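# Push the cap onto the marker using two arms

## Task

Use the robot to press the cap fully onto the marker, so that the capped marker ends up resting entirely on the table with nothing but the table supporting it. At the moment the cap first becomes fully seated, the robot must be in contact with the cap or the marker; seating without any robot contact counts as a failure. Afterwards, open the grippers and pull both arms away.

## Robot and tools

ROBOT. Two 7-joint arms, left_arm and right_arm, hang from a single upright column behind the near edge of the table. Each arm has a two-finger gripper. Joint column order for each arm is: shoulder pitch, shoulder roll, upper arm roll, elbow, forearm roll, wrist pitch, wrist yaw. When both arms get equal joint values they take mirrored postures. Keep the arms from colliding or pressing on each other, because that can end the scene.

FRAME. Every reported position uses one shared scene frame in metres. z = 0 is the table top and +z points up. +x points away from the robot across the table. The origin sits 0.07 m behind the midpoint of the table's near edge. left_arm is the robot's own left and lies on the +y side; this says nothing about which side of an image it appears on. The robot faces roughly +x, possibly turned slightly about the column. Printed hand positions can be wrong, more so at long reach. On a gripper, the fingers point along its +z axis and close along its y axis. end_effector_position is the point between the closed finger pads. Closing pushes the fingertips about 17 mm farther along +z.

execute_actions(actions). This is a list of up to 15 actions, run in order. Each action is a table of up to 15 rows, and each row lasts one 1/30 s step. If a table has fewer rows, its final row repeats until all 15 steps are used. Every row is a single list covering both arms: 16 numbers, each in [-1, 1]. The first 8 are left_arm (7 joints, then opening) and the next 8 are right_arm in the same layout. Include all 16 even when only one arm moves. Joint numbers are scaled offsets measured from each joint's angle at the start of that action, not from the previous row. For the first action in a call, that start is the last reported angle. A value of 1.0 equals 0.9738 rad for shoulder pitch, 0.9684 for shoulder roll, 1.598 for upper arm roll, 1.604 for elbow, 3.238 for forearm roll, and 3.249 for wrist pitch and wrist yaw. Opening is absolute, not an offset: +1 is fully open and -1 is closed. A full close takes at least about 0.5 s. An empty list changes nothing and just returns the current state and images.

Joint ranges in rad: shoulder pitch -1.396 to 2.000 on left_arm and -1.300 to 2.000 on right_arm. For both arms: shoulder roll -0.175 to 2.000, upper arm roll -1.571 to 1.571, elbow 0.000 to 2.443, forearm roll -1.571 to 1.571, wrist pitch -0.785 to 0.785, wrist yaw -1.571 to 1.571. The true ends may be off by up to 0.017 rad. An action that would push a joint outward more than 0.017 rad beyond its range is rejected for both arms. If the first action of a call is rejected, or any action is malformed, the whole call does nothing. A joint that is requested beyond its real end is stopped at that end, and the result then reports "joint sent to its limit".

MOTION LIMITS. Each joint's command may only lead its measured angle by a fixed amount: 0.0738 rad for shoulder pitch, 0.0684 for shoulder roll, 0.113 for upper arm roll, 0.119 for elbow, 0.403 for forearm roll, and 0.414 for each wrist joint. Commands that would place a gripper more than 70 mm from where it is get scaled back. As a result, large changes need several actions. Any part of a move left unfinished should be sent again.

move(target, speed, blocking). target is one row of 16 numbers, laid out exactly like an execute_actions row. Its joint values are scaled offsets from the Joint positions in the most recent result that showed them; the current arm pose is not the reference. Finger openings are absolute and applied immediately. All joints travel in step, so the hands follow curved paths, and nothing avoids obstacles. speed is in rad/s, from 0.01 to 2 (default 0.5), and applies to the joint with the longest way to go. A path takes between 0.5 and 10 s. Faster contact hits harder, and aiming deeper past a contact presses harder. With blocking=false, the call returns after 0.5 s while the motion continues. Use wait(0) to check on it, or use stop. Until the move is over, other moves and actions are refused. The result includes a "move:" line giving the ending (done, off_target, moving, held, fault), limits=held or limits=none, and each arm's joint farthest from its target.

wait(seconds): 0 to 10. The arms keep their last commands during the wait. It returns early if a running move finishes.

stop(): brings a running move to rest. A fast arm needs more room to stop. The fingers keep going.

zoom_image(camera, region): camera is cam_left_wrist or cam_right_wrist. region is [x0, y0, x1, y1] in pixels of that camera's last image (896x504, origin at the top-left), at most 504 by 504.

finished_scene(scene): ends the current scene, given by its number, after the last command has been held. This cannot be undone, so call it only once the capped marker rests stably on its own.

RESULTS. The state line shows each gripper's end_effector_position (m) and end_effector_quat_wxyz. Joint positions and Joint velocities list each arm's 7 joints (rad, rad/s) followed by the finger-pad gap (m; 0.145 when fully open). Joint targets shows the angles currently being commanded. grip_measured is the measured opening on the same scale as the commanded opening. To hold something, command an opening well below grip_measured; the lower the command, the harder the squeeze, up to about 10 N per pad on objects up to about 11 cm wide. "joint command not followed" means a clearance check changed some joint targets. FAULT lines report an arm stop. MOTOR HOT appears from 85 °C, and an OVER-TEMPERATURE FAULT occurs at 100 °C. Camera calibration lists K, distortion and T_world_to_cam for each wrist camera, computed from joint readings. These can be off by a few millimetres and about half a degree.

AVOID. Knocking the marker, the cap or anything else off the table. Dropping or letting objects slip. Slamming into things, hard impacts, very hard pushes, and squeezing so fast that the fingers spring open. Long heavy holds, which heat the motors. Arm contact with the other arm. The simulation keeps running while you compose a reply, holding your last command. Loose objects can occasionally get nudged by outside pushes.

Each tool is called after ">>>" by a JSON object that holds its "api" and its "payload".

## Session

>>> {"api": "execute_actions", "payload": {"actions": []}}

Scene clock: 0.00 s.
left_arm: end_effector_position=(+0.0953, +0.2250, +0.1777) grip_measured=+1.00 end_effector_quat_wxyz=(+0.162, +0.808, -0.413, +0.389) | right_arm: end_effector_position=(+0.1333, -0.0622, +0.1942) grip_measured=+1.00 end_effector_quat_wxyz=(-0.173, +0.087, +0.642, +0.742)
Joint positions: left_arm=[ 0.382  1.765 -1.446  2.046  0.695 -0.372  0.256  0.145] | right_arm=[ 0.328  1.14  -1.484  1.649 -1.123 -0.644 -1.069  0.145]
Joint velocities: left_arm=[-0.033 -0.033 -0.017  0.007  0.066 -0.022  0.066 -0.   ] | right_arm=[ 0.011 -0.055 -0.007 -0.012  0.007 -0.037 -0.007  0.   ]
Joint targets: left_arm=[0.382 1.765 -1.446 2.046 0.695 -0.372 0.256] | right_arm=[0.328 1.140 -1.484 1.649 -1.123 -0.644 -1.069]
camera_calibration (this result's frames):
cam_left_wrist: T_world_to_cam=[[-0.928381, -0.356836, 0.103814, 0.150603], [-0.345331, 0.725119, -0.595776, -0.0160212], [0.137316, -0.588957, -0.796413, 0.32018], [0, 0, 0, 1]] pos_world=[0.0903181, 0.25393, 0.229816]
cam_right_wrist: T_world_to_cam=[[0.30796, 0.284177, 0.907967, -0.187794], [0.951388, -0.0966433, -0.29244, -0.0670229], [0.00464421, 0.953889, -0.300125, 0.174129], [0, 0, 0, 1]] pos_world=[0.120789, -0.119211, 0.203171]

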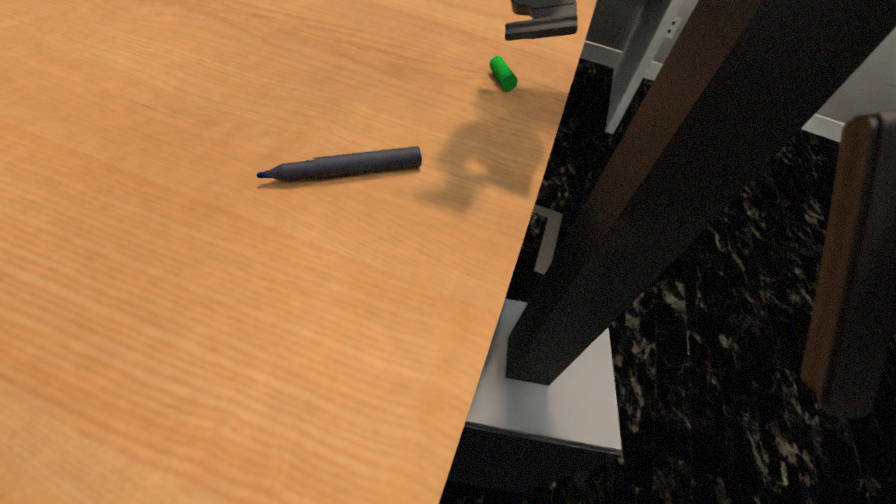

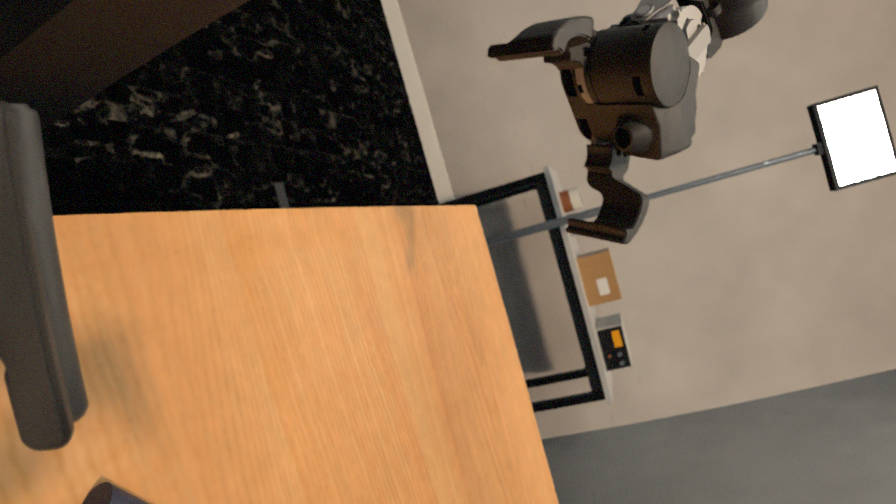

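>>> {"api": "zoom_image", "payload": {"camera": "cam_left_wrist", "region": [460, 40, 550, 110]}}

>>> {"api": "zoom_image", "payload": {"camera": "cam_left_wrist", "region": [240, 120, 440, 210]}}

Region (460, 40, 550, 110) of cam_left_wrist's 896x504 image, scaled by 5.600, with more detail than that image has.

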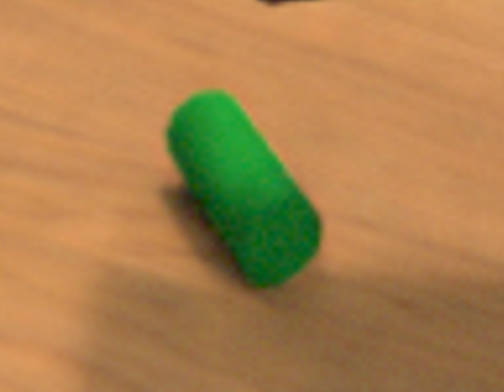

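Region (240, 120, 440, 210) of cam_left_wrist's 896x504 image, scaled by 2.520, with more detail than that image has; it fills the top 227 rows of this view, and the rest is white.

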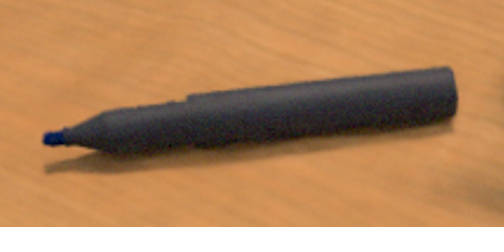

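>>> {"api": "move", "payload": {"target": [0,0,0,0,0,0,0,1,0.025,-0.09,0.0526,0.232,0.161,0.392,0.622,0.0], "speed": 1.5}}

Scene clock: 15.80 s.
left_arm: end_effector_position=(+0.0953, +0.2250, +0.1777) grip_measured=+1.00 end_effector_quat_wxyz=(+0.162, +0.808, -0.413, +0.389) | right_arm: end_effector_position=(+0.1338, -0.1457, +0.0593) grip_measured=+0.00 end_effector_quat_wxyz=(+0.000, +0.444, +0.896, -0.000)
Joint positions: left_arm=[ 0.382  1.765 -1.446  2.046  0.695 -0.372  0.256  0.145] | right_arm=[ 0.35   1.055 -1.405  2.019 -0.604  0.626  0.946  0.076]
Joint velocities: left_arm=[ 0.055 -0.055  0.002 -0.007 -0.007 -0.037 -0.022 -0.   ] | right_arm=[-0.011  0.055 -0.002 -0.017  0.051  0.037  0.022  0.   ]
Joint targets: left_arm=[0.382 1.765 -1.446 2.046 0.695 -0.372 0.256] | right_arm=[0.353 1.053 -1.401 2.022 -0.602 0.630 0.952]
move: done; limits=none; left_arm: farthest joint: the shoulder pitch, 0.000 radians from its target (0.000 radians at the start); right_arm: farthest joint: the wrist yaw, 0.006 radians from its target (2.021 radians at the start)
camera_calibration (this result's frames):
cam_left_wrist: T_world_to_cam=[[-0.928381, -0.356836, 0.103814, 0.150603], [-0.345331, 0.725119, -0.595776, -0.0160212], [0.137316, -0.588957, -0.796413, 0.32018], [0, 0, 0, 1]] pos_world=[0.0903181, 0.25393, 0.229816]
cam_right_wrist: T_world_to_cam=[[0.734584, 0.550312, -0.396918, 0.0172772], [0.660343, -0.714312, 0.231743, -0.197179], [-0.155992, -0.432337, -0.888117, 0.0676716], [0, 0, 0, 1]] pos_world=[0.128071, -0.121098, 0.112653]

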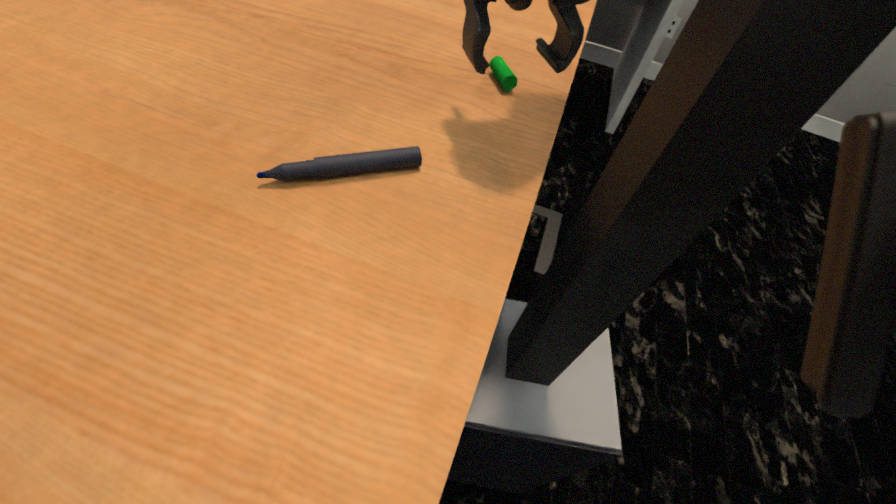

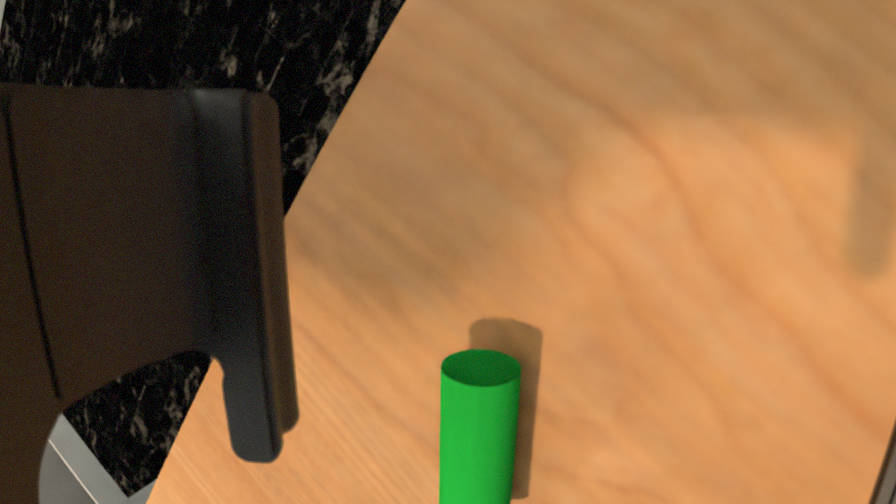

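>>> {"api": "zoom_image", "payload": {"camera": "cam_right_wrist", "region": [420, 330, 550, 430]}}

Region (420, 330, 550, 430) of cam_right_wrist's 896x504 image, scaled by 3.877, with more detail than that image has; it fills the top 388 rows of this view, and the rest is white.

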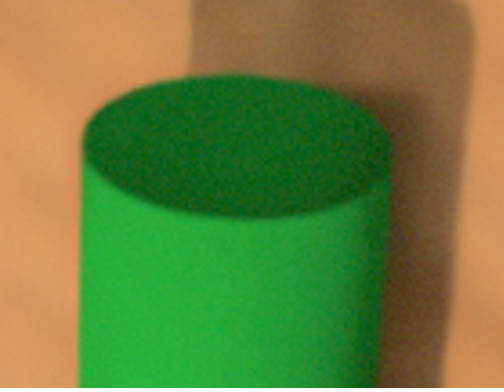

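>>> {"api": "move", "payload": {"target": [-0.088,-0.963,0.124,-0.09,0.103,0.069,-0.27,0.0,-0.016,0.1945,0.003,-0.096,0.0435,-0.083,-0.0695,-0.3], "speed": 1.0}}

Scene clock: 38.20 s.
left_arm: end_effector_position=(+0.2416, +0.1200, +0.1446) grip_measured=+0.00 end_effector_quat_wxyz=(+0.134, +0.840, +0.003, +0.526) | right_arm: end_effector_position=(+0.1503, -0.2110, +0.0450) grip_measured=-0.30 end_effector_quat_wxyz=(-0.001, +0.453, +0.892, -0.001)
Joint positions: left_arm=[ 0.299  0.832 -1.252  1.905  1.027 -0.151 -0.615  0.076] | right_arm=[ 0.336  1.241 -1.404  1.866 -0.464  0.36   0.726  0.053]
Joint velocities: left_arm=[-0.077  0.033 -0.007  0.017  0.022 -0.007  0.051 -0.   ] | right_arm=[-0.055  0.011 -0.012 -0.017  0.037  0.007  0.081 -0.   ]
Joint targets: left_arm=[0.296 0.832 -1.248 1.902 1.028 -0.147 -0.621] | right_arm=[0.334 1.243 -1.400 1.865 -0.463 0.356 0.720]
move: done; limits=none; left_arm: farthest joint: the wrist yaw, 0.006 radians from its target (0.877 radians at the start); right_arm: farthest joint: the wrist yaw, 0.006 radians from its target (0.226 radians at the start)
camera_calibration (this result's frames):
cam_left_wrist: T_world_to_cam=[[-0.436414, -0.850218, 0.294402, 0.165214], [-0.600207, 0.031337, -0.799231, 0.265176], [0.670295, -0.525498, -0.523982, 0.0361207], [0, 0, 0, 1]] pos_world=[0.20705, 0.151139, 0.182224]
cam_right_wrist: T_world_to_cam=[[0.7448, 0.535229, -0.398502, 0.0307621], [0.646074, -0.727794, 0.230011, -0.251988], [-0.166919, -0.428773, -0.887858, 0.0317342], [0, 0, 0, 1]] pos_world=[0.145189, -0.186254, 0.0983942]

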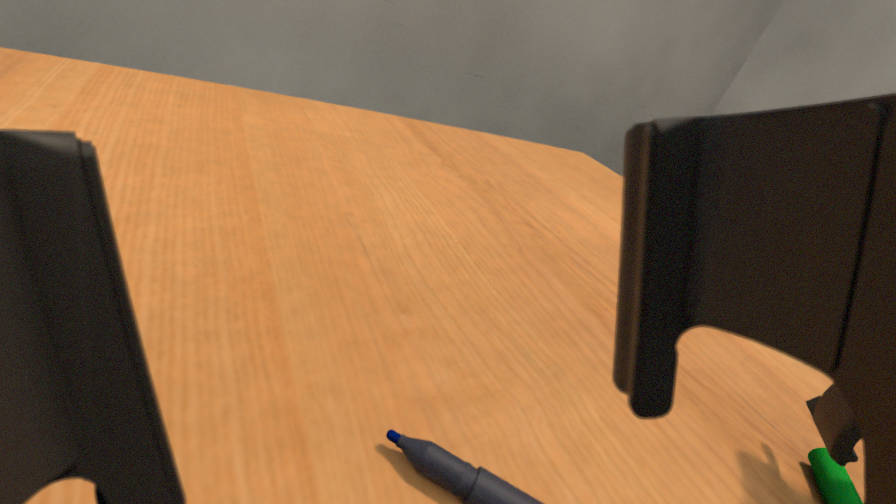

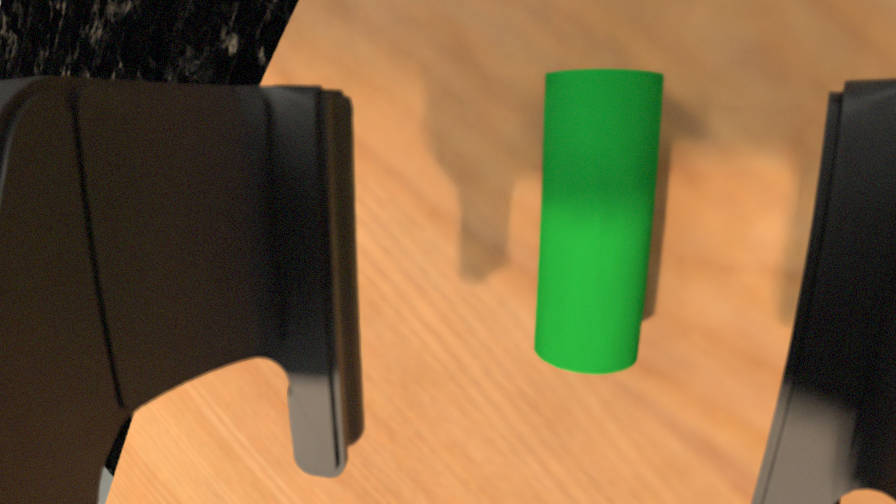

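>>> {"api": "move", "payload": {"target": [-0.09,-0.962,0.126,-0.097,0.103,0.069,-0.272,0.0,-0.047,-0.129,0,-0.109,-0.0078,-0.0132,-0.021,-0.3], "speed": 0.8}}

Scene clock: 42.83 s.
left_arm: end_effector_position=(+0.2219, -0.0406, +0.1536) grip_measured=+0.00 end_effector_quat_wxyz=(+0.144, +0.910, +0.305, +0.240) | right_arm: end_effector_position=(+0.1505, -0.2084, +0.0107) grip_measured=-0.30 end_effector_quat_wxyz=(-0.002, +0.452, +0.892, +0.003)
Joint positions: left_arm=[ 0.213 -0.102 -1.052  1.753  1.358  0.07  -1.492  0.076] | right_arm=[ 0.292  1.117 -1.404  1.693 -0.488  0.32   0.664  0.053]
Joint velocities: left_arm=[-0.011 -0.011 -0.002 -0.002 -0.022  0.051  0.037  0.   ] | right_arm=[-0.033  0.033  0.002 -0.002 -0.037  0.037 -0.022 -0.   ]
Joint targets: left_arm=[0.211 -0.100 -1.050 1.750 1.360 0.073 -1.499] | right_arm=[0.290 1.116 -1.404 1.692 -0.490 0.317 0.658]
move: done; limits=none; left_arm: farthest joint: the wrist yaw, 0.006 radians from its target (0.884 radians at the start); right_arm: farthest joint: the wrist yaw, 0.006 radians from its target (0.068 radians at the start)
camera_calibration (this result's frames):
cam_left_wrist: T_world_to_cam=[[0.250757, -0.731529, 0.634024, -0.182483], [-0.85028, -0.479524, -0.216982, 0.210881], [0.462758, -0.484688, -0.742248, 0.050917], [0, 0, 0, 1]] pos_world=[0.201505, -0.00769046, 0.199249]
cam_right_wrist: T_world_to_cam=[[0.74361, 0.540124, -0.394094, 0.0167302], [0.647741, -0.728078, 0.22435, -0.2426], [-0.165754, -0.4221, -0.891267, 0.00371745], [0, 0, 0, 1]] pos_world=[0.145318, -0.184099, 0.0643339]

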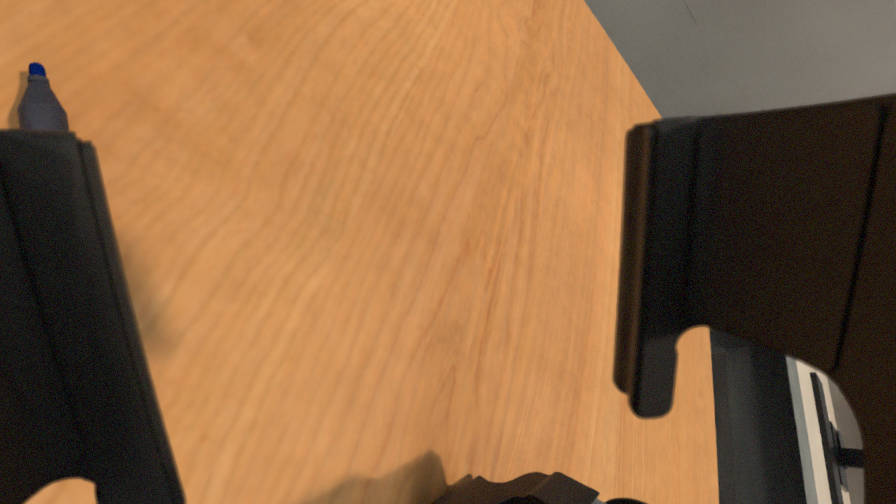

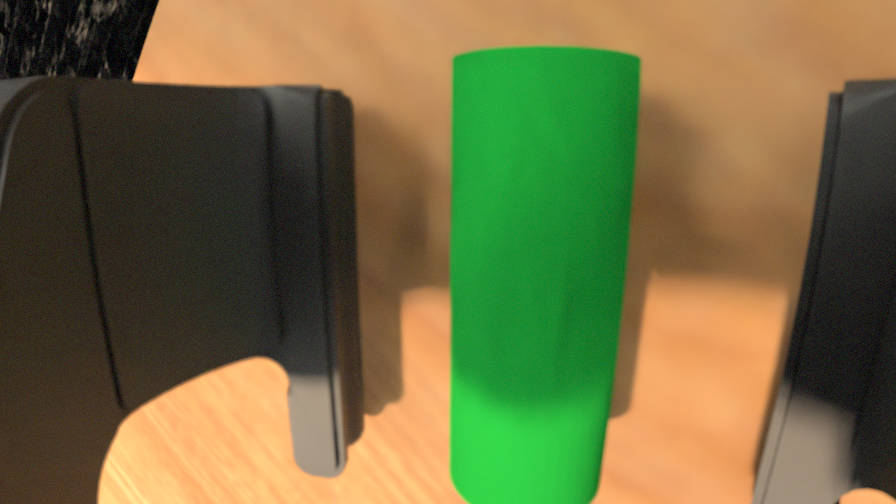

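>>> {"api": "move", "payload": {"target": [0,0,0,-0.22,0,0,-0.018,0.2,0,0,0,0,0,0,0,-0.66], "speed": 0.7}}

Scene clock: 45.23 s.
left_arm: end_effector_position=(+0.2006, +0.0037, +0.0647) grip_measured=+0.20 end_effector_quat_wxyz=(-0.042, +0.934, +0.311, +0.169) | right_arm: end_effector_position=(+0.1505, -0.2084, +0.0107) grip_measured=-0.66 end_effector_quat_wxyz=(-0.002, +0.452, +0.892, +0.003)
Joint positions: left_arm=[ 0.213 -0.101 -1.052  1.403  1.358  0.07  -1.545  0.09 ] | right_arm=[ 0.292  1.117 -1.404  1.693 -0.488  0.32   0.664  0.026]
Joint velocities: left_arm=[-0.077 -0.011 -0.022  0.007 -0.051 -0.007  0.022 -0.   ] | right_arm=[-0.011 -0.077  0.007  0.007 -0.022 -0.022  0.022 -0.   ]
Joint targets: left_arm=[0.213 -0.102 -1.052 1.400 1.358 0.070 -1.551] | right_arm=[0.292 1.117 -1.404 1.693 -0.488 0.320 0.664]
move: done; limits=none; left_arm: farthest joint: the wrist yaw, 0.006 radians from its target (0.058 radians at the start); right_arm: farthest joint: the shoulder pitch, 0.000 radians from its target (0.000 radians at the start)
camera_calibration (this result's frames):
cam_left_wrist: T_world_to_cam=[[0.426702, -0.851957, 0.30347, -0.101822], [-0.864852, -0.482522, -0.138579, 0.192621], [0.264494, -0.203325, -0.94271, 0.0678772], [0, 0, 0, 1]] pos_world=[0.192083, 0.0199971, 0.121582]
cam_right_wrist: T_world_to_cam=[[0.74361, 0.540124, -0.394094, 0.0167302], [0.647741, -0.728078, 0.22435, -0.2426], [-0.165754, -0.4221, -0.891267, 0.00371745], [0, 0, 0, 1]] pos_world=[0.145318, -0.184099, 0.0643339]

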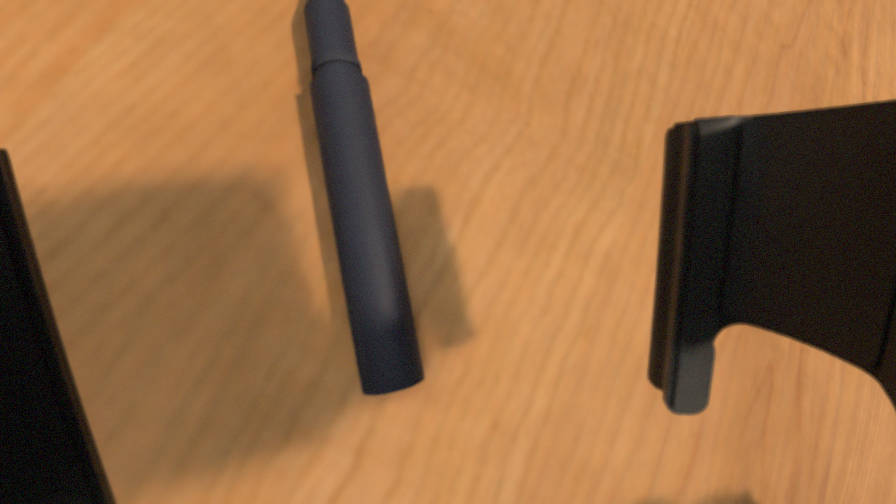

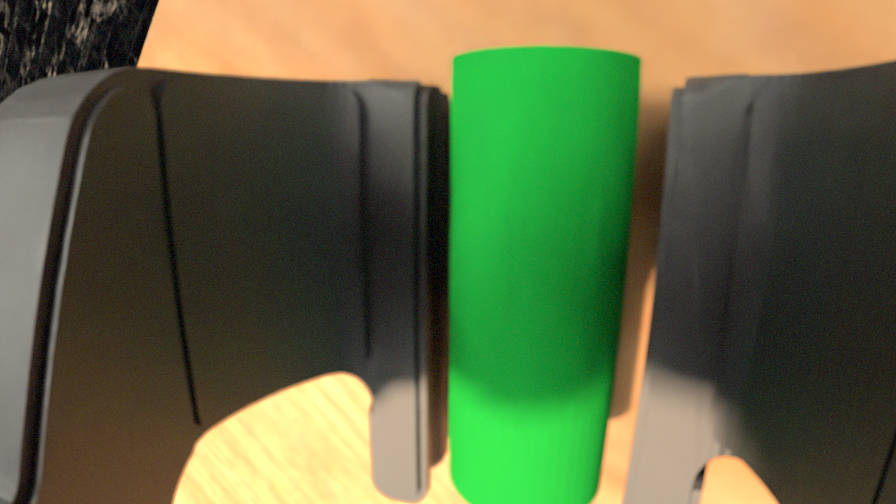

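>>> {"api": "move", "payload": {"target": [0,-0.033,0,-0.1537,-0.0065,-0.0225,0.0557,-0.3,0,0,0,0,0,0,0,-0.8], "speed": 0.3}}

Scene clock: 54.23 s.
left_arm: end_effector_position=(+0.1993, +0.0082, +0.0188) grip_measured=-0.30 end_effector_quat_wxyz=(-0.058, +0.931, +0.322, +0.163) | right_arm: end_effector_position=(+0.1505, -0.2084, +0.0107) grip_measured=-0.75 end_effector_quat_wxyz=(-0.002, +0.452, +0.892, +0.003)
Joint positions: left_arm=[ 0.213 -0.131 -1.052  1.159  1.339  0.    -1.37   0.053] | right_arm=[ 0.292  1.117 -1.404  1.693 -0.488  0.32   0.664  0.019]
Joint velocities: left_arm=[-0.011 -0.121 -0.022  0.022 -0.022  0.037  0.007 -0.   ] | right_arm=[ 0.033  0.055 -0.007 -0.007  0.007 -0.037 -0.022  0.   ]
Joint targets: left_arm=[0.213 -0.133 -1.052 1.156 1.337 -0.003 -1.364] | right_arm=[0.292 1.117 -1.404 1.693 -0.488 0.320 0.664]
move: done; limits=none; left_arm: farthest joint: the wrist yaw, 0.006 radians from its target (0.181 radians at the start); right_arm: farthest joint: the shoulder pitch, 0.000 radians from its target (0.000 radians at the start)
camera_calibration (this result's frames):
cam_left_wrist: T_world_to_cam=[[0.456448, -0.845599, 0.2768, -0.0889977], [-0.85301, -0.50436, -0.134145, 0.185047], [0.25304, -0.174883, -0.951518, 0.0280799], [0, 0, 0, 1]] pos_world=[0.191364, 0.0229845, 0.0761762]
cam_right_wrist: T_world_to_cam=[[0.74361, 0.540124, -0.394094, 0.0167302], [0.647741, -0.728078, 0.22435, -0.2426], [-0.165754, -0.4221, -0.891267, 0.00371745], [0, 0, 0, 1]] pos_world=[0.145318, -0.184099, 0.0643339]

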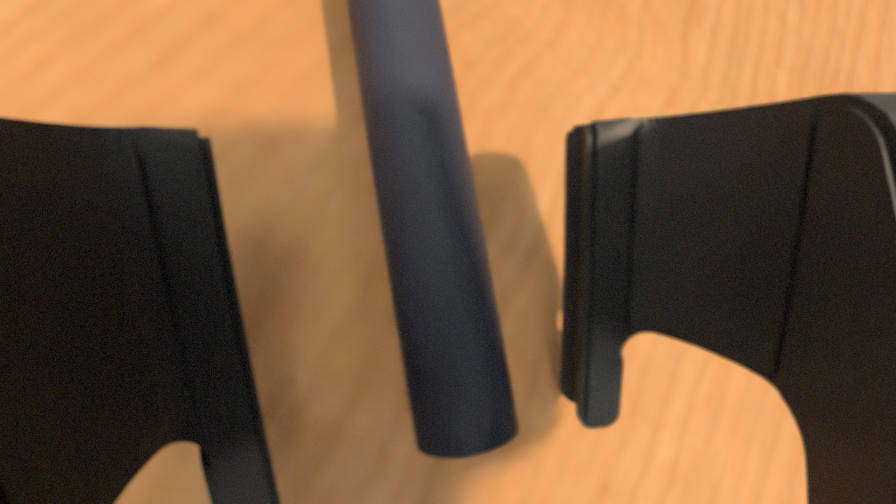

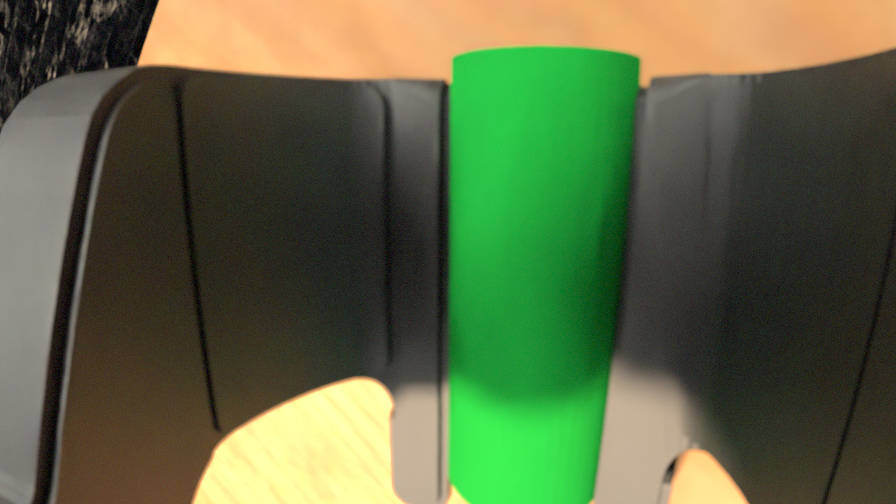

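>>> {"api": "move", "payload": {"target": [0,0,0,-0.0094,0,0,0.0142,-0.5,0,0,0,0,0,0,0,-1], "speed": 0.1}}

Scene clock: 57.13 s.
left_arm: end_effector_position=(+0.2007, +0.0066, +0.0172) grip_measured=-0.50 end_effector_quat_wxyz=(-0.051, +0.931, +0.320, +0.165) | right_arm: end_effector_position=(+0.1505, -0.2084, +0.0107) grip_measured=-0.75 end_effector_quat_wxyz=(-0.002, +0.452, +0.892, +0.003)
Joint positions: left_arm=[ 0.213 -0.131 -1.052  1.151  1.339  0.    -1.347  0.038] | right_arm=[ 0.292  1.117 -1.404  1.693 -0.488  0.32   0.664  0.019]
Joint velocities: left_arm=[-0.055 -0.011  0.017  0.007 -0.022 -0.022 -0.022  0.   ] | right_arm=[-0.033  0.099 -0.002  0.002 -0.022  0.007  0.066 -0.   ]
Joint targets: left_arm=[0.213 -0.131 -1.052 1.144 1.339 0.000 -1.324] | right_arm=[0.292 1.117 -1.404 1.693 -0.488 0.320 0.664]
move: off_target (left_arm); limits=none; left_arm: farthest joint: the wrist yaw, 0.023 radians from its target (0.046 radians at the start); right_arm: farthest joint: the shoulder pitch, 0.000 radians from its target (0.000 radians at the start)
camera_calibration (this result's frames):
cam_left_wrist: T_world_to_cam=[[0.448443, -0.84556, 0.289702, -0.0891636], [-0.85531, -0.500064, -0.135575, 0.185679], [0.259506, -0.186987, -0.947466, 0.0246188], [0, 0, 0, 1]] pos_world=[0.192409, 0.0220619, 0.0743299]
cam_right_wrist: T_world_to_cam=[[0.74361, 0.540124, -0.394094, 0.0167302], [0.647741, -0.728078, 0.22435, -0.2426], [-0.165754, -0.4221, -0.891267, 0.00371745], [0, 0, 0, 1]] pos_world=[0.145318, -0.184099, 0.0643339]

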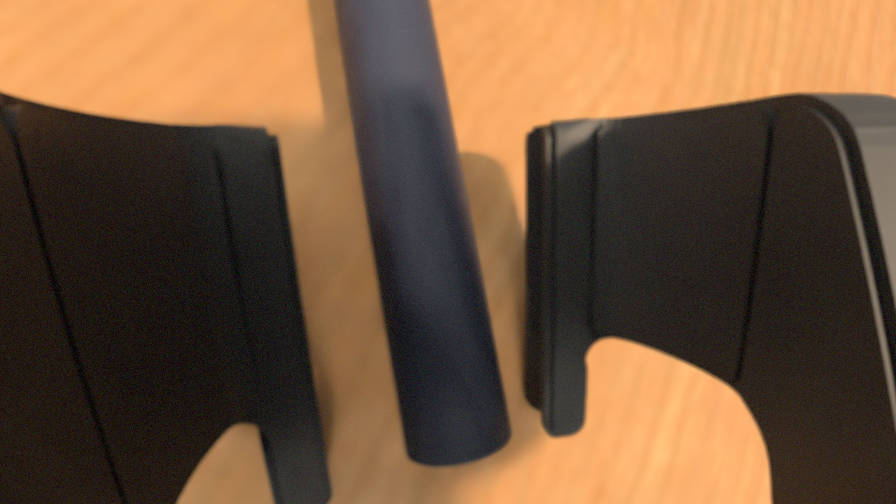

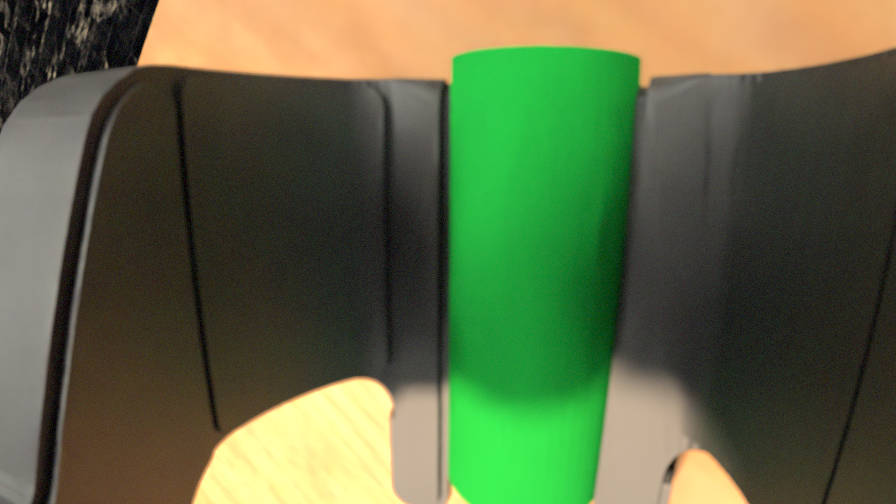

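>>> {"api": "execute_actions", "payload": {"actions": [[[0,0,0,0.006,0,0,0.003,-0.5,0,0,0,0,0,0,0,-1],[0,0,0,0.006,0,0,0.003,-0.52,0,0,0,0,0,0,0,-1],[0,0,0,0.006,0,0,0.004,-0.55,0,0,0,0,0,0,0,-1],[0,0,0,0.006,0,0,0.005,-0.58,0,0,0,0,0,0,0,-1],[0,0,0,0.006,0,0,0.005,-0.61,0,0,0,0,0,0,0,-1],[0,0,0,0.006,0,0,0.005,-0.64,0,0,0,0,0,0,0,-1],[0,0,0,0.006,0,0,0.005,-0.67,0,0,0,0,0,0,0,-1],[0,0,0,0.006,0,0,0.005,-0.70,0,0,0,0,0,0,0,-1],[0,0,0,0.006,0,0,0.005,-0.73,0,0,0,0,0,0,0,-1],[0,0,0,0.006,0,0,0.005,-0.75,0,0,0,0,0,0,0,-1],[0,0,0,0.006,0,0,0.005,-0.77,0,0,0,0,0,0,0,-1],[0,0,0,0.006,0,0,0.005,-0.80,0,0,0,0,0,0,0,-1],[0,0,0,0.006,0,0,0.005,-0.85,0,0,0,0,0,0,0,-1],[0,0,0,0.006,0,0,0.005,-0.92,0,0,0,0,0,0,0,-1],[0,0,0,0.006,0,0,0.005,-1,0,0,0,0,0,0,0,-1]]]}}

Scene clock: 60.30 s.
left_arm: end_effector_position=(+0.2026, +0.0042, +0.0187) grip_measured=-0.77 end_effector_quat_wxyz=(-0.043, +0.932, +0.319, +0.168) | right_arm: end_effector_position=(+0.1505, -0.2084, +0.0107) grip_measured=-0.75 end_effector_quat_wxyz=(-0.002, +0.452, +0.892, +0.003)
Joint positions: left_arm=[ 0.213 -0.131 -1.052  1.158  1.339  0.    -1.337  0.017] | right_arm=[ 0.292  1.117 -1.404  1.693 -0.488  0.32   0.664  0.019]
Joint velocities: left_arm=[ 0.055 -0.055 -0.002  0.007  0.037  0.022 -0.007 -0.   ] | right_arm=[ 0.011  0.055  0.002  0.002 -0.007  0.007  0.022 -0.   ]
Joint targets: left_arm=[0.213 -0.131 -1.052 1.161 1.339 0.000 -1.331] | right_arm=[0.292 1.117 -1.404 1.693 -0.488 0.320 0.664]
camera_calibration (this result's frames):
cam_left_wrist: T_world_to_cam=[[0.441652, -0.843699, 0.305148, -0.0913677], [-0.856007, -0.498119, -0.138312, 0.186433], [0.268693, -0.200123, -0.942207, 0.0232423], [0, 0, 0, 1]] pos_world=[0.193695, 0.0204303, 0.0755655]
cam_right_wrist: T_world_to_cam=[[0.74361, 0.540124, -0.394094, 0.0167302], [0.647741, -0.728078, 0.22435, -0.2426], [-0.165754, -0.4221, -0.891267, 0.00371745], [0, 0, 0, 1]] pos_world=[0.145318, -0.184099, 0.0643339]

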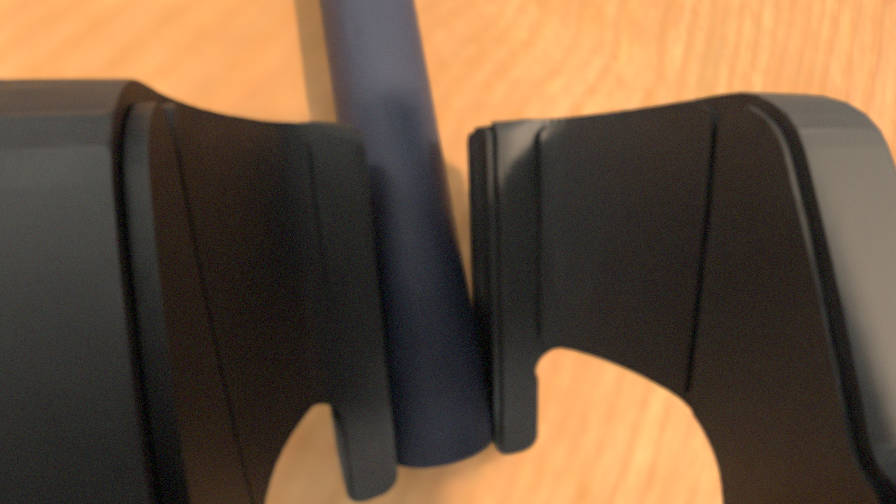

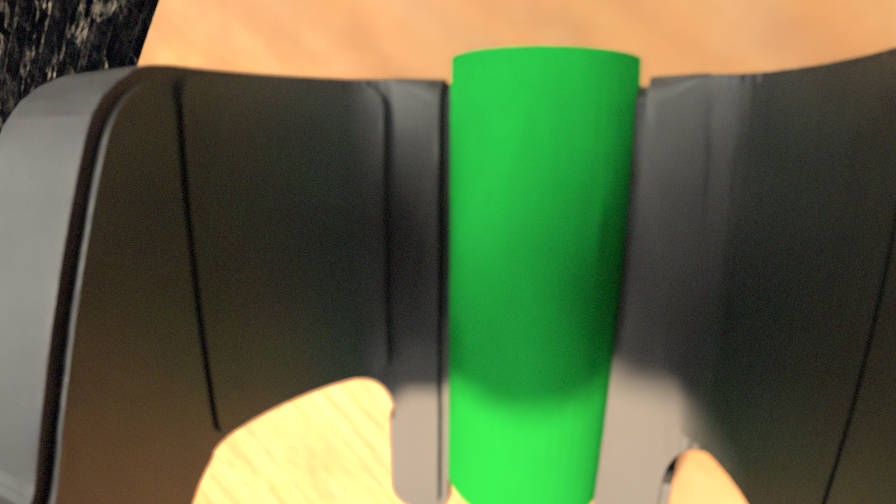

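>>> {"api": "move", "payload": {"target": [0,0.033,0,0.15,0,0.02,-0.04,-1,0.047,0.129,0,0.109,0.0078,0.012,0.02,-1], "speed": 0.5}}

Scene clock: 64.67 s.
left_arm: end_effector_position=(+0.2104, -0.0046, +0.0653) grip_measured=-0.77 end_effector_quat_wxyz=(-0.009, +0.933, +0.306, +0.190) | right_arm: end_effector_position=(+0.1503, -0.2101, +0.0449) grip_measured=-0.75 end_effector_quat_wxyz=(-0.001, +0.452, +0.892, +0.002)
Joint positions: left_arm=[ 0.213 -0.101 -1.052  1.397  1.339  0.062 -1.461  0.017] | right_arm=[ 0.336  1.24  -1.404  1.866 -0.464  0.356  0.722  0.019]
Joint velocities: left_arm=[-0.099 -0.011 -0.007  0.007 -0.022 -0.037 -0.007  0.   ] | right_arm=[-0.033  0.033 -0.002  0.002  0.051  0.037  0.007 -0.   ]
Joint targets: left_arm=[0.213 -0.099 -1.052 1.399 1.339 0.065 -1.467] | right_arm=[0.338 1.242 -1.404 1.868 -0.463 0.359 0.728]
move: done; limits=none; left_arm: farthest joint: the wrist yaw, 0.006 radians from its target (0.130 radians at the start); right_arm: farthest joint: the wrist yaw, 0.007 radians from its target (0.065 radians at the start)
camera_calibration (this result's frames):
cam_left_wrist: T_world_to_cam=[[0.388748, -0.844287, 0.368856, -0.109471], [-0.865548, -0.471865, -0.167841, 0.199306], [0.315756, -0.254015, -0.914207, 0.0512829], [0, 0, 0, 1]] pos_world=[0.198873, 0.014647, 0.120714]
cam_right_wrist: T_world_to_cam=[[0.743635, 0.539029, -0.395543, 0.0311137], [0.64785, -0.727139, 0.227068, -0.251373], [-0.165219, -0.425108, -0.889936, 0.0326344], [0, 0, 0, 1]] pos_world=[0.145107, -0.185681, 0.0984281]

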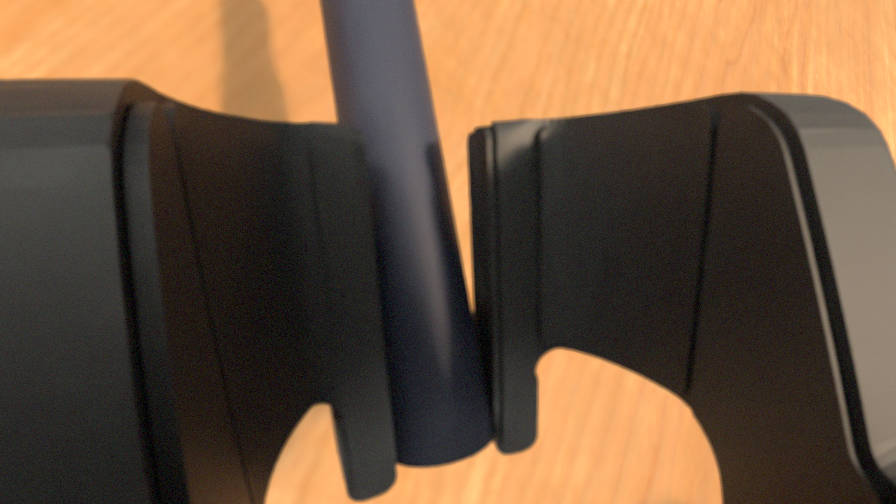

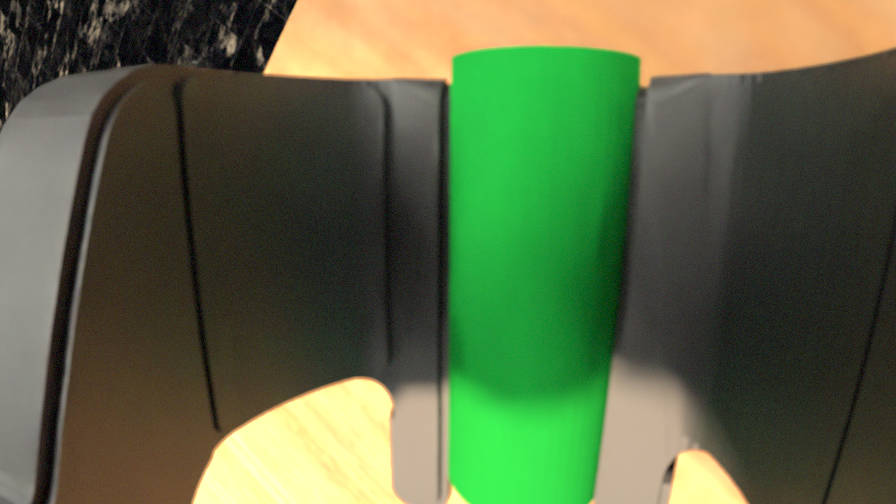

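>>> {"api": "move", "payload": {"target": [0.432,0.72,-0.0955,-0.0225,-0.4335,0.138,0.724,-1,0.038,-0.45,0.188,-0.13,-0.078,0.045,0.105,-1], "speed": 1.4}}

Scene clock: 69.57 s.
left_arm: end_effector_position=(+0.2324, +0.1360, +0.0513) grip_measured=-0.77 end_effector_quat_wxyz=(+0.093, +0.761, -0.627, +0.138) | right_arm: end_effector_position=(+0.2359, -0.1294, +0.0411) grip_measured=-0.75 end_effector_quat_wxyz=(+0.067, +0.498, +0.864, +0.028)
Joint positions: left_arm=[ 0.631  0.597 -1.201  1.364 -0.063  0.507  0.885  0.017] | right_arm=[ 0.369  0.805 -1.108  1.66  -0.715  0.499  1.058  0.019]
Joint velocities: left_arm=[ 0.033  0.011 -0.022 -0.012 -0.051 -0.007 -0.022 -0.   ] | right_arm=[-0.033 -0.033 -0.002 -0.012 -0.037  0.007 -0.007 -0.   ]
Joint targets: left_arm=[0.634 0.597 -1.205 1.361 -0.064 0.510 0.892] | right_arm=[0.373 0.804 -1.103 1.658 -0.717 0.502 1.063]
move: done; limits=none; left_arm: farthest joint: the wrist yaw, 0.006 radians from its target (2.352 radians at the start); right_arm: farthest joint: the wrist yaw, 0.006 radians from its target (0.341 radians at the start)
camera_calibration (this result's frames):
cam_left_wrist: T_world_to_cam=[[-0.967129, -0.0295874, 0.252558, 0.2161], [-0.0605257, 0.991447, -0.115625, -0.106468], [-0.246977, -0.12711, -0.960648, 0.183179], [0, 0, 0, 1]] pos_world=[0.247794, 0.135235, 0.109083]
cam_right_wrist: T_world_to_cam=[[0.847145, 0.447448, -0.286592, -0.118293], [0.525341, -0.78624, 0.325335, -0.230015], [-0.0797595, -0.426165, -0.901123, 0.0578454], [0, 0, 0, 1]] pos_world=[0.225661, -0.103265, 0.0930559]

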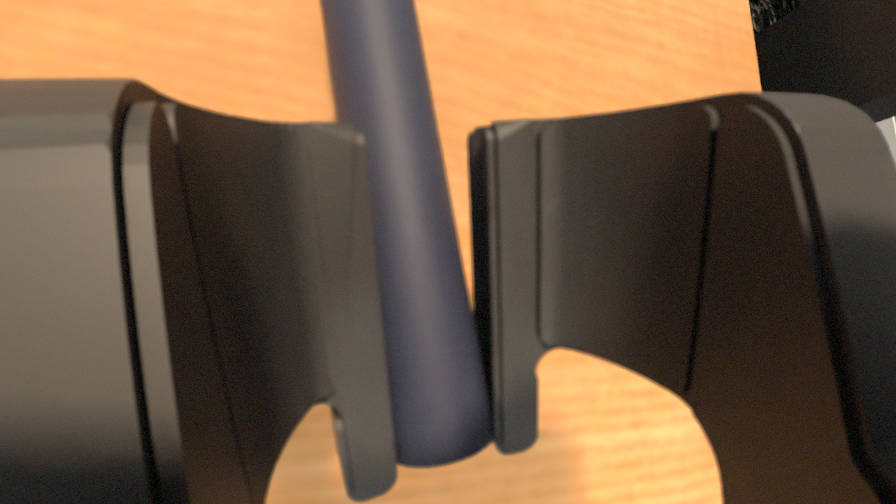

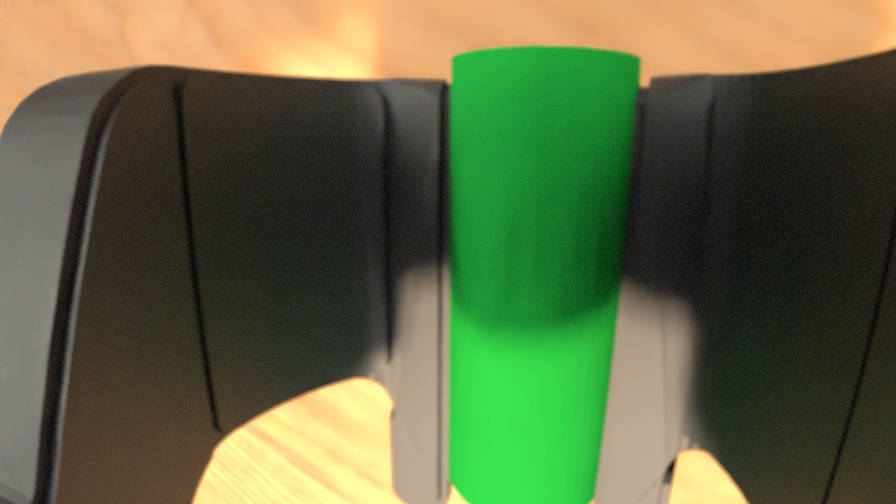

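>>> {"api": "move", "payload": {"target": [0.003,-0.098,0,-0.013,-0.0095,0.022,0,-1,0.046,-0.532,0.193,-0.221,-0.079,0.039,0.101,-1], "speed": 0.6}}

Scene clock: 72.63 s.
left_arm: end_effector_position=(+0.2373, +0.1073, +0.0512) grip_measured=-0.77 end_effector_quat_wxyz=(+0.096, +0.760, -0.628, +0.138) | right_arm: end_effector_position=(+0.2637, -0.0383, +0.0397) grip_measured=-0.75 end_effector_quat_wxyz=(+0.003, +0.631, +0.776, +0.005)
Joint positions: left_arm=[ 0.631  0.502 -1.201  1.346 -0.092  0.576  0.885  0.017] | right_arm=[ 0.411  0.29  -0.803  1.307 -0.97   0.623  1.38   0.019]
Joint velocities: left_arm=[ 0.033 -0.055  0.002  0.007  0.051 -0.022  0.022 -0.   ] | right_arm=[-0.055 -0.099 -0.002 -0.012 -0.037  0.081 -0.095 -0.   ]
Joint targets: left_arm=[0.634 0.502 -1.201 1.343 -0.094 0.579 0.885] | right_arm=[0.414 0.290 -0.800 1.305 -0.971 0.626 1.386]
move: done; limits=none; left_arm: farthest joint: the shoulder pitch, 0.003 radians from its target (0.003 radians at the start); right_arm: farthest joint: the wrist yaw, 0.006 radians from its target (0.329 radians at the start)
camera_calibration (this result's frames):
cam_left_wrist: T_world_to_cam=[[-0.966447, -0.0274303, 0.255398, 0.219447], [-0.0596284, 0.991079, -0.119195, -0.0777672], [-0.24985, -0.130424, -0.959461, 0.181603], [0, 0, 0, 1]] pos_world=[0.25282, 0.106778, 0.108925]
cam_right_wrist: T_world_to_cam=[[0.904867, 0.181204, -0.385203, -0.204573], [0.284412, -0.930623, 0.230326, -0.110736], [-0.316743, -0.317971, -0.893627, 0.163957], [0, 0, 0, 1]] pos_world=[0.268538, -0.0138505, 0.0932193]

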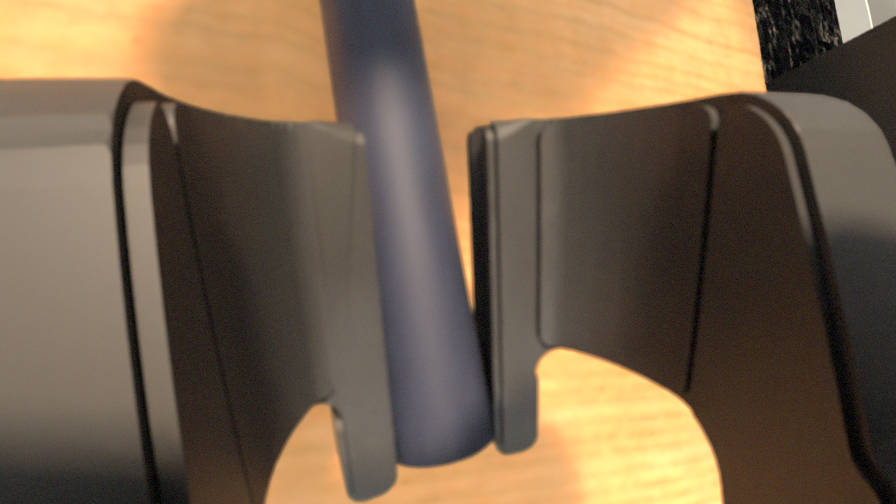

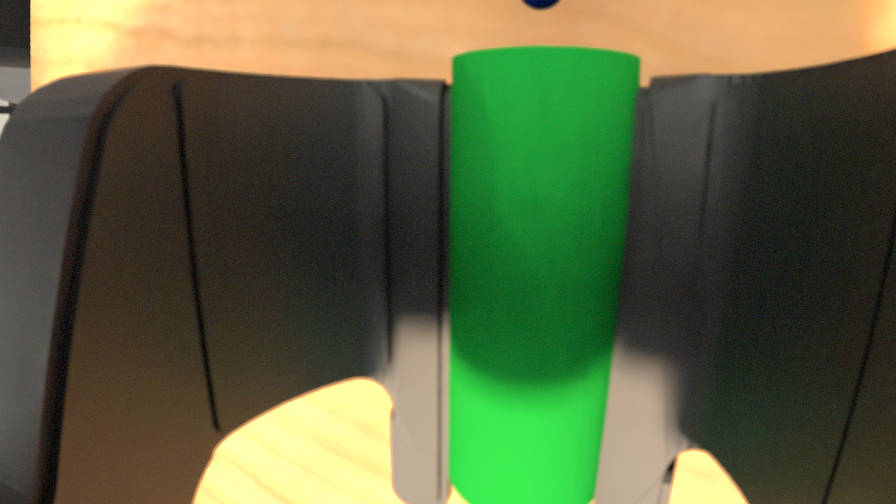

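>>> {"api": "execute_actions", "payload": {"actions": []}}

Scene clock: 76.73 s.
left_arm: end_effector_position=(+0.2373, +0.1073, +0.0512) grip_measured=-0.77 end_effector_quat_wxyz=(+0.096, +0.760, -0.628, +0.138) | right_arm: end_effector_position=(+0.2637, -0.0383, +0.0397) grip_measured=-0.75 end_effector_quat_wxyz=(+0.003, +0.631, +0.776, +0.005)
Joint positions: left_arm=[ 0.631  0.502 -1.201  1.346 -0.092  0.576  0.885  0.017] | right_arm=[ 0.411  0.29  -0.803  1.307 -0.97   0.623  1.38   0.019]
Joint velocities: left_arm=[ 0.033 -0.033  0.002 -0.007  0.007  0.051 -0.037  0.   ] | right_arm=[ 0.033  0.055  0.012  0.002 -0.022 -0.007 -0.095 -0.   ]
Joint targets: left_arm=[0.634 0.502 -1.201 1.343 -0.094 0.579 0.885] | right_arm=[0.414 0.290 -0.800 1.305 -0.971 0.626 1.386]
camera_calibration (this result's frames):
cam_left_wrist: T_world_to_cam=[[-0.966447, -0.0274303, 0.255398, 0.219447], [-0.0596284, 0.991079, -0.119195, -0.0777672], [-0.24985, -0.130424, -0.959461, 0.181603], [0, 0, 0, 1]] pos_world=[0.25282, 0.106778, 0.108925]
cam_right_wrist: T_world_to_cam=[[0.904867, 0.181204, -0.385203, -0.204573], [0.284412, -0.930623, 0.230326, -0.110736], [-0.316743, -0.317971, -0.893627, 0.163957], [0, 0, 0, 1]] pos_world=[0.268538, -0.0138505, 0.0932193]

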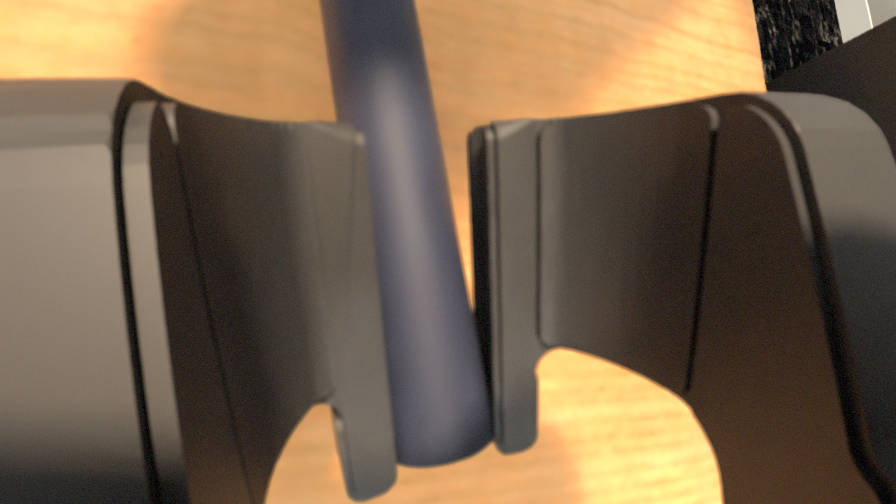

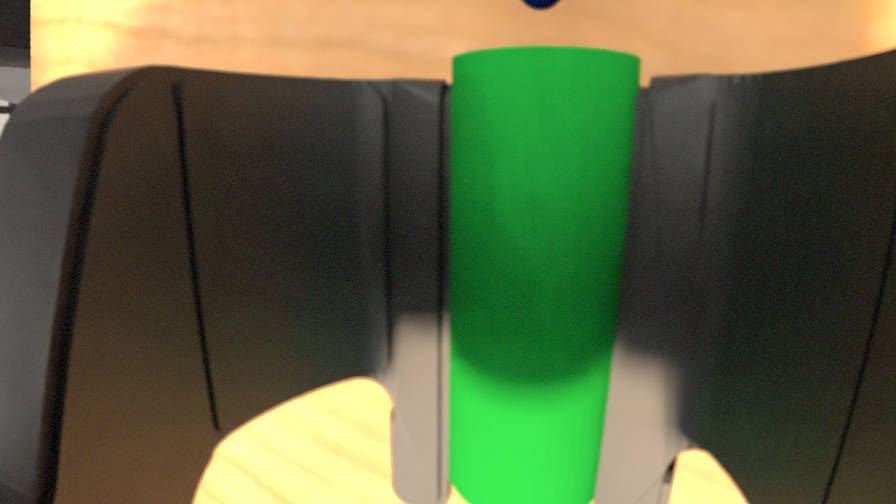

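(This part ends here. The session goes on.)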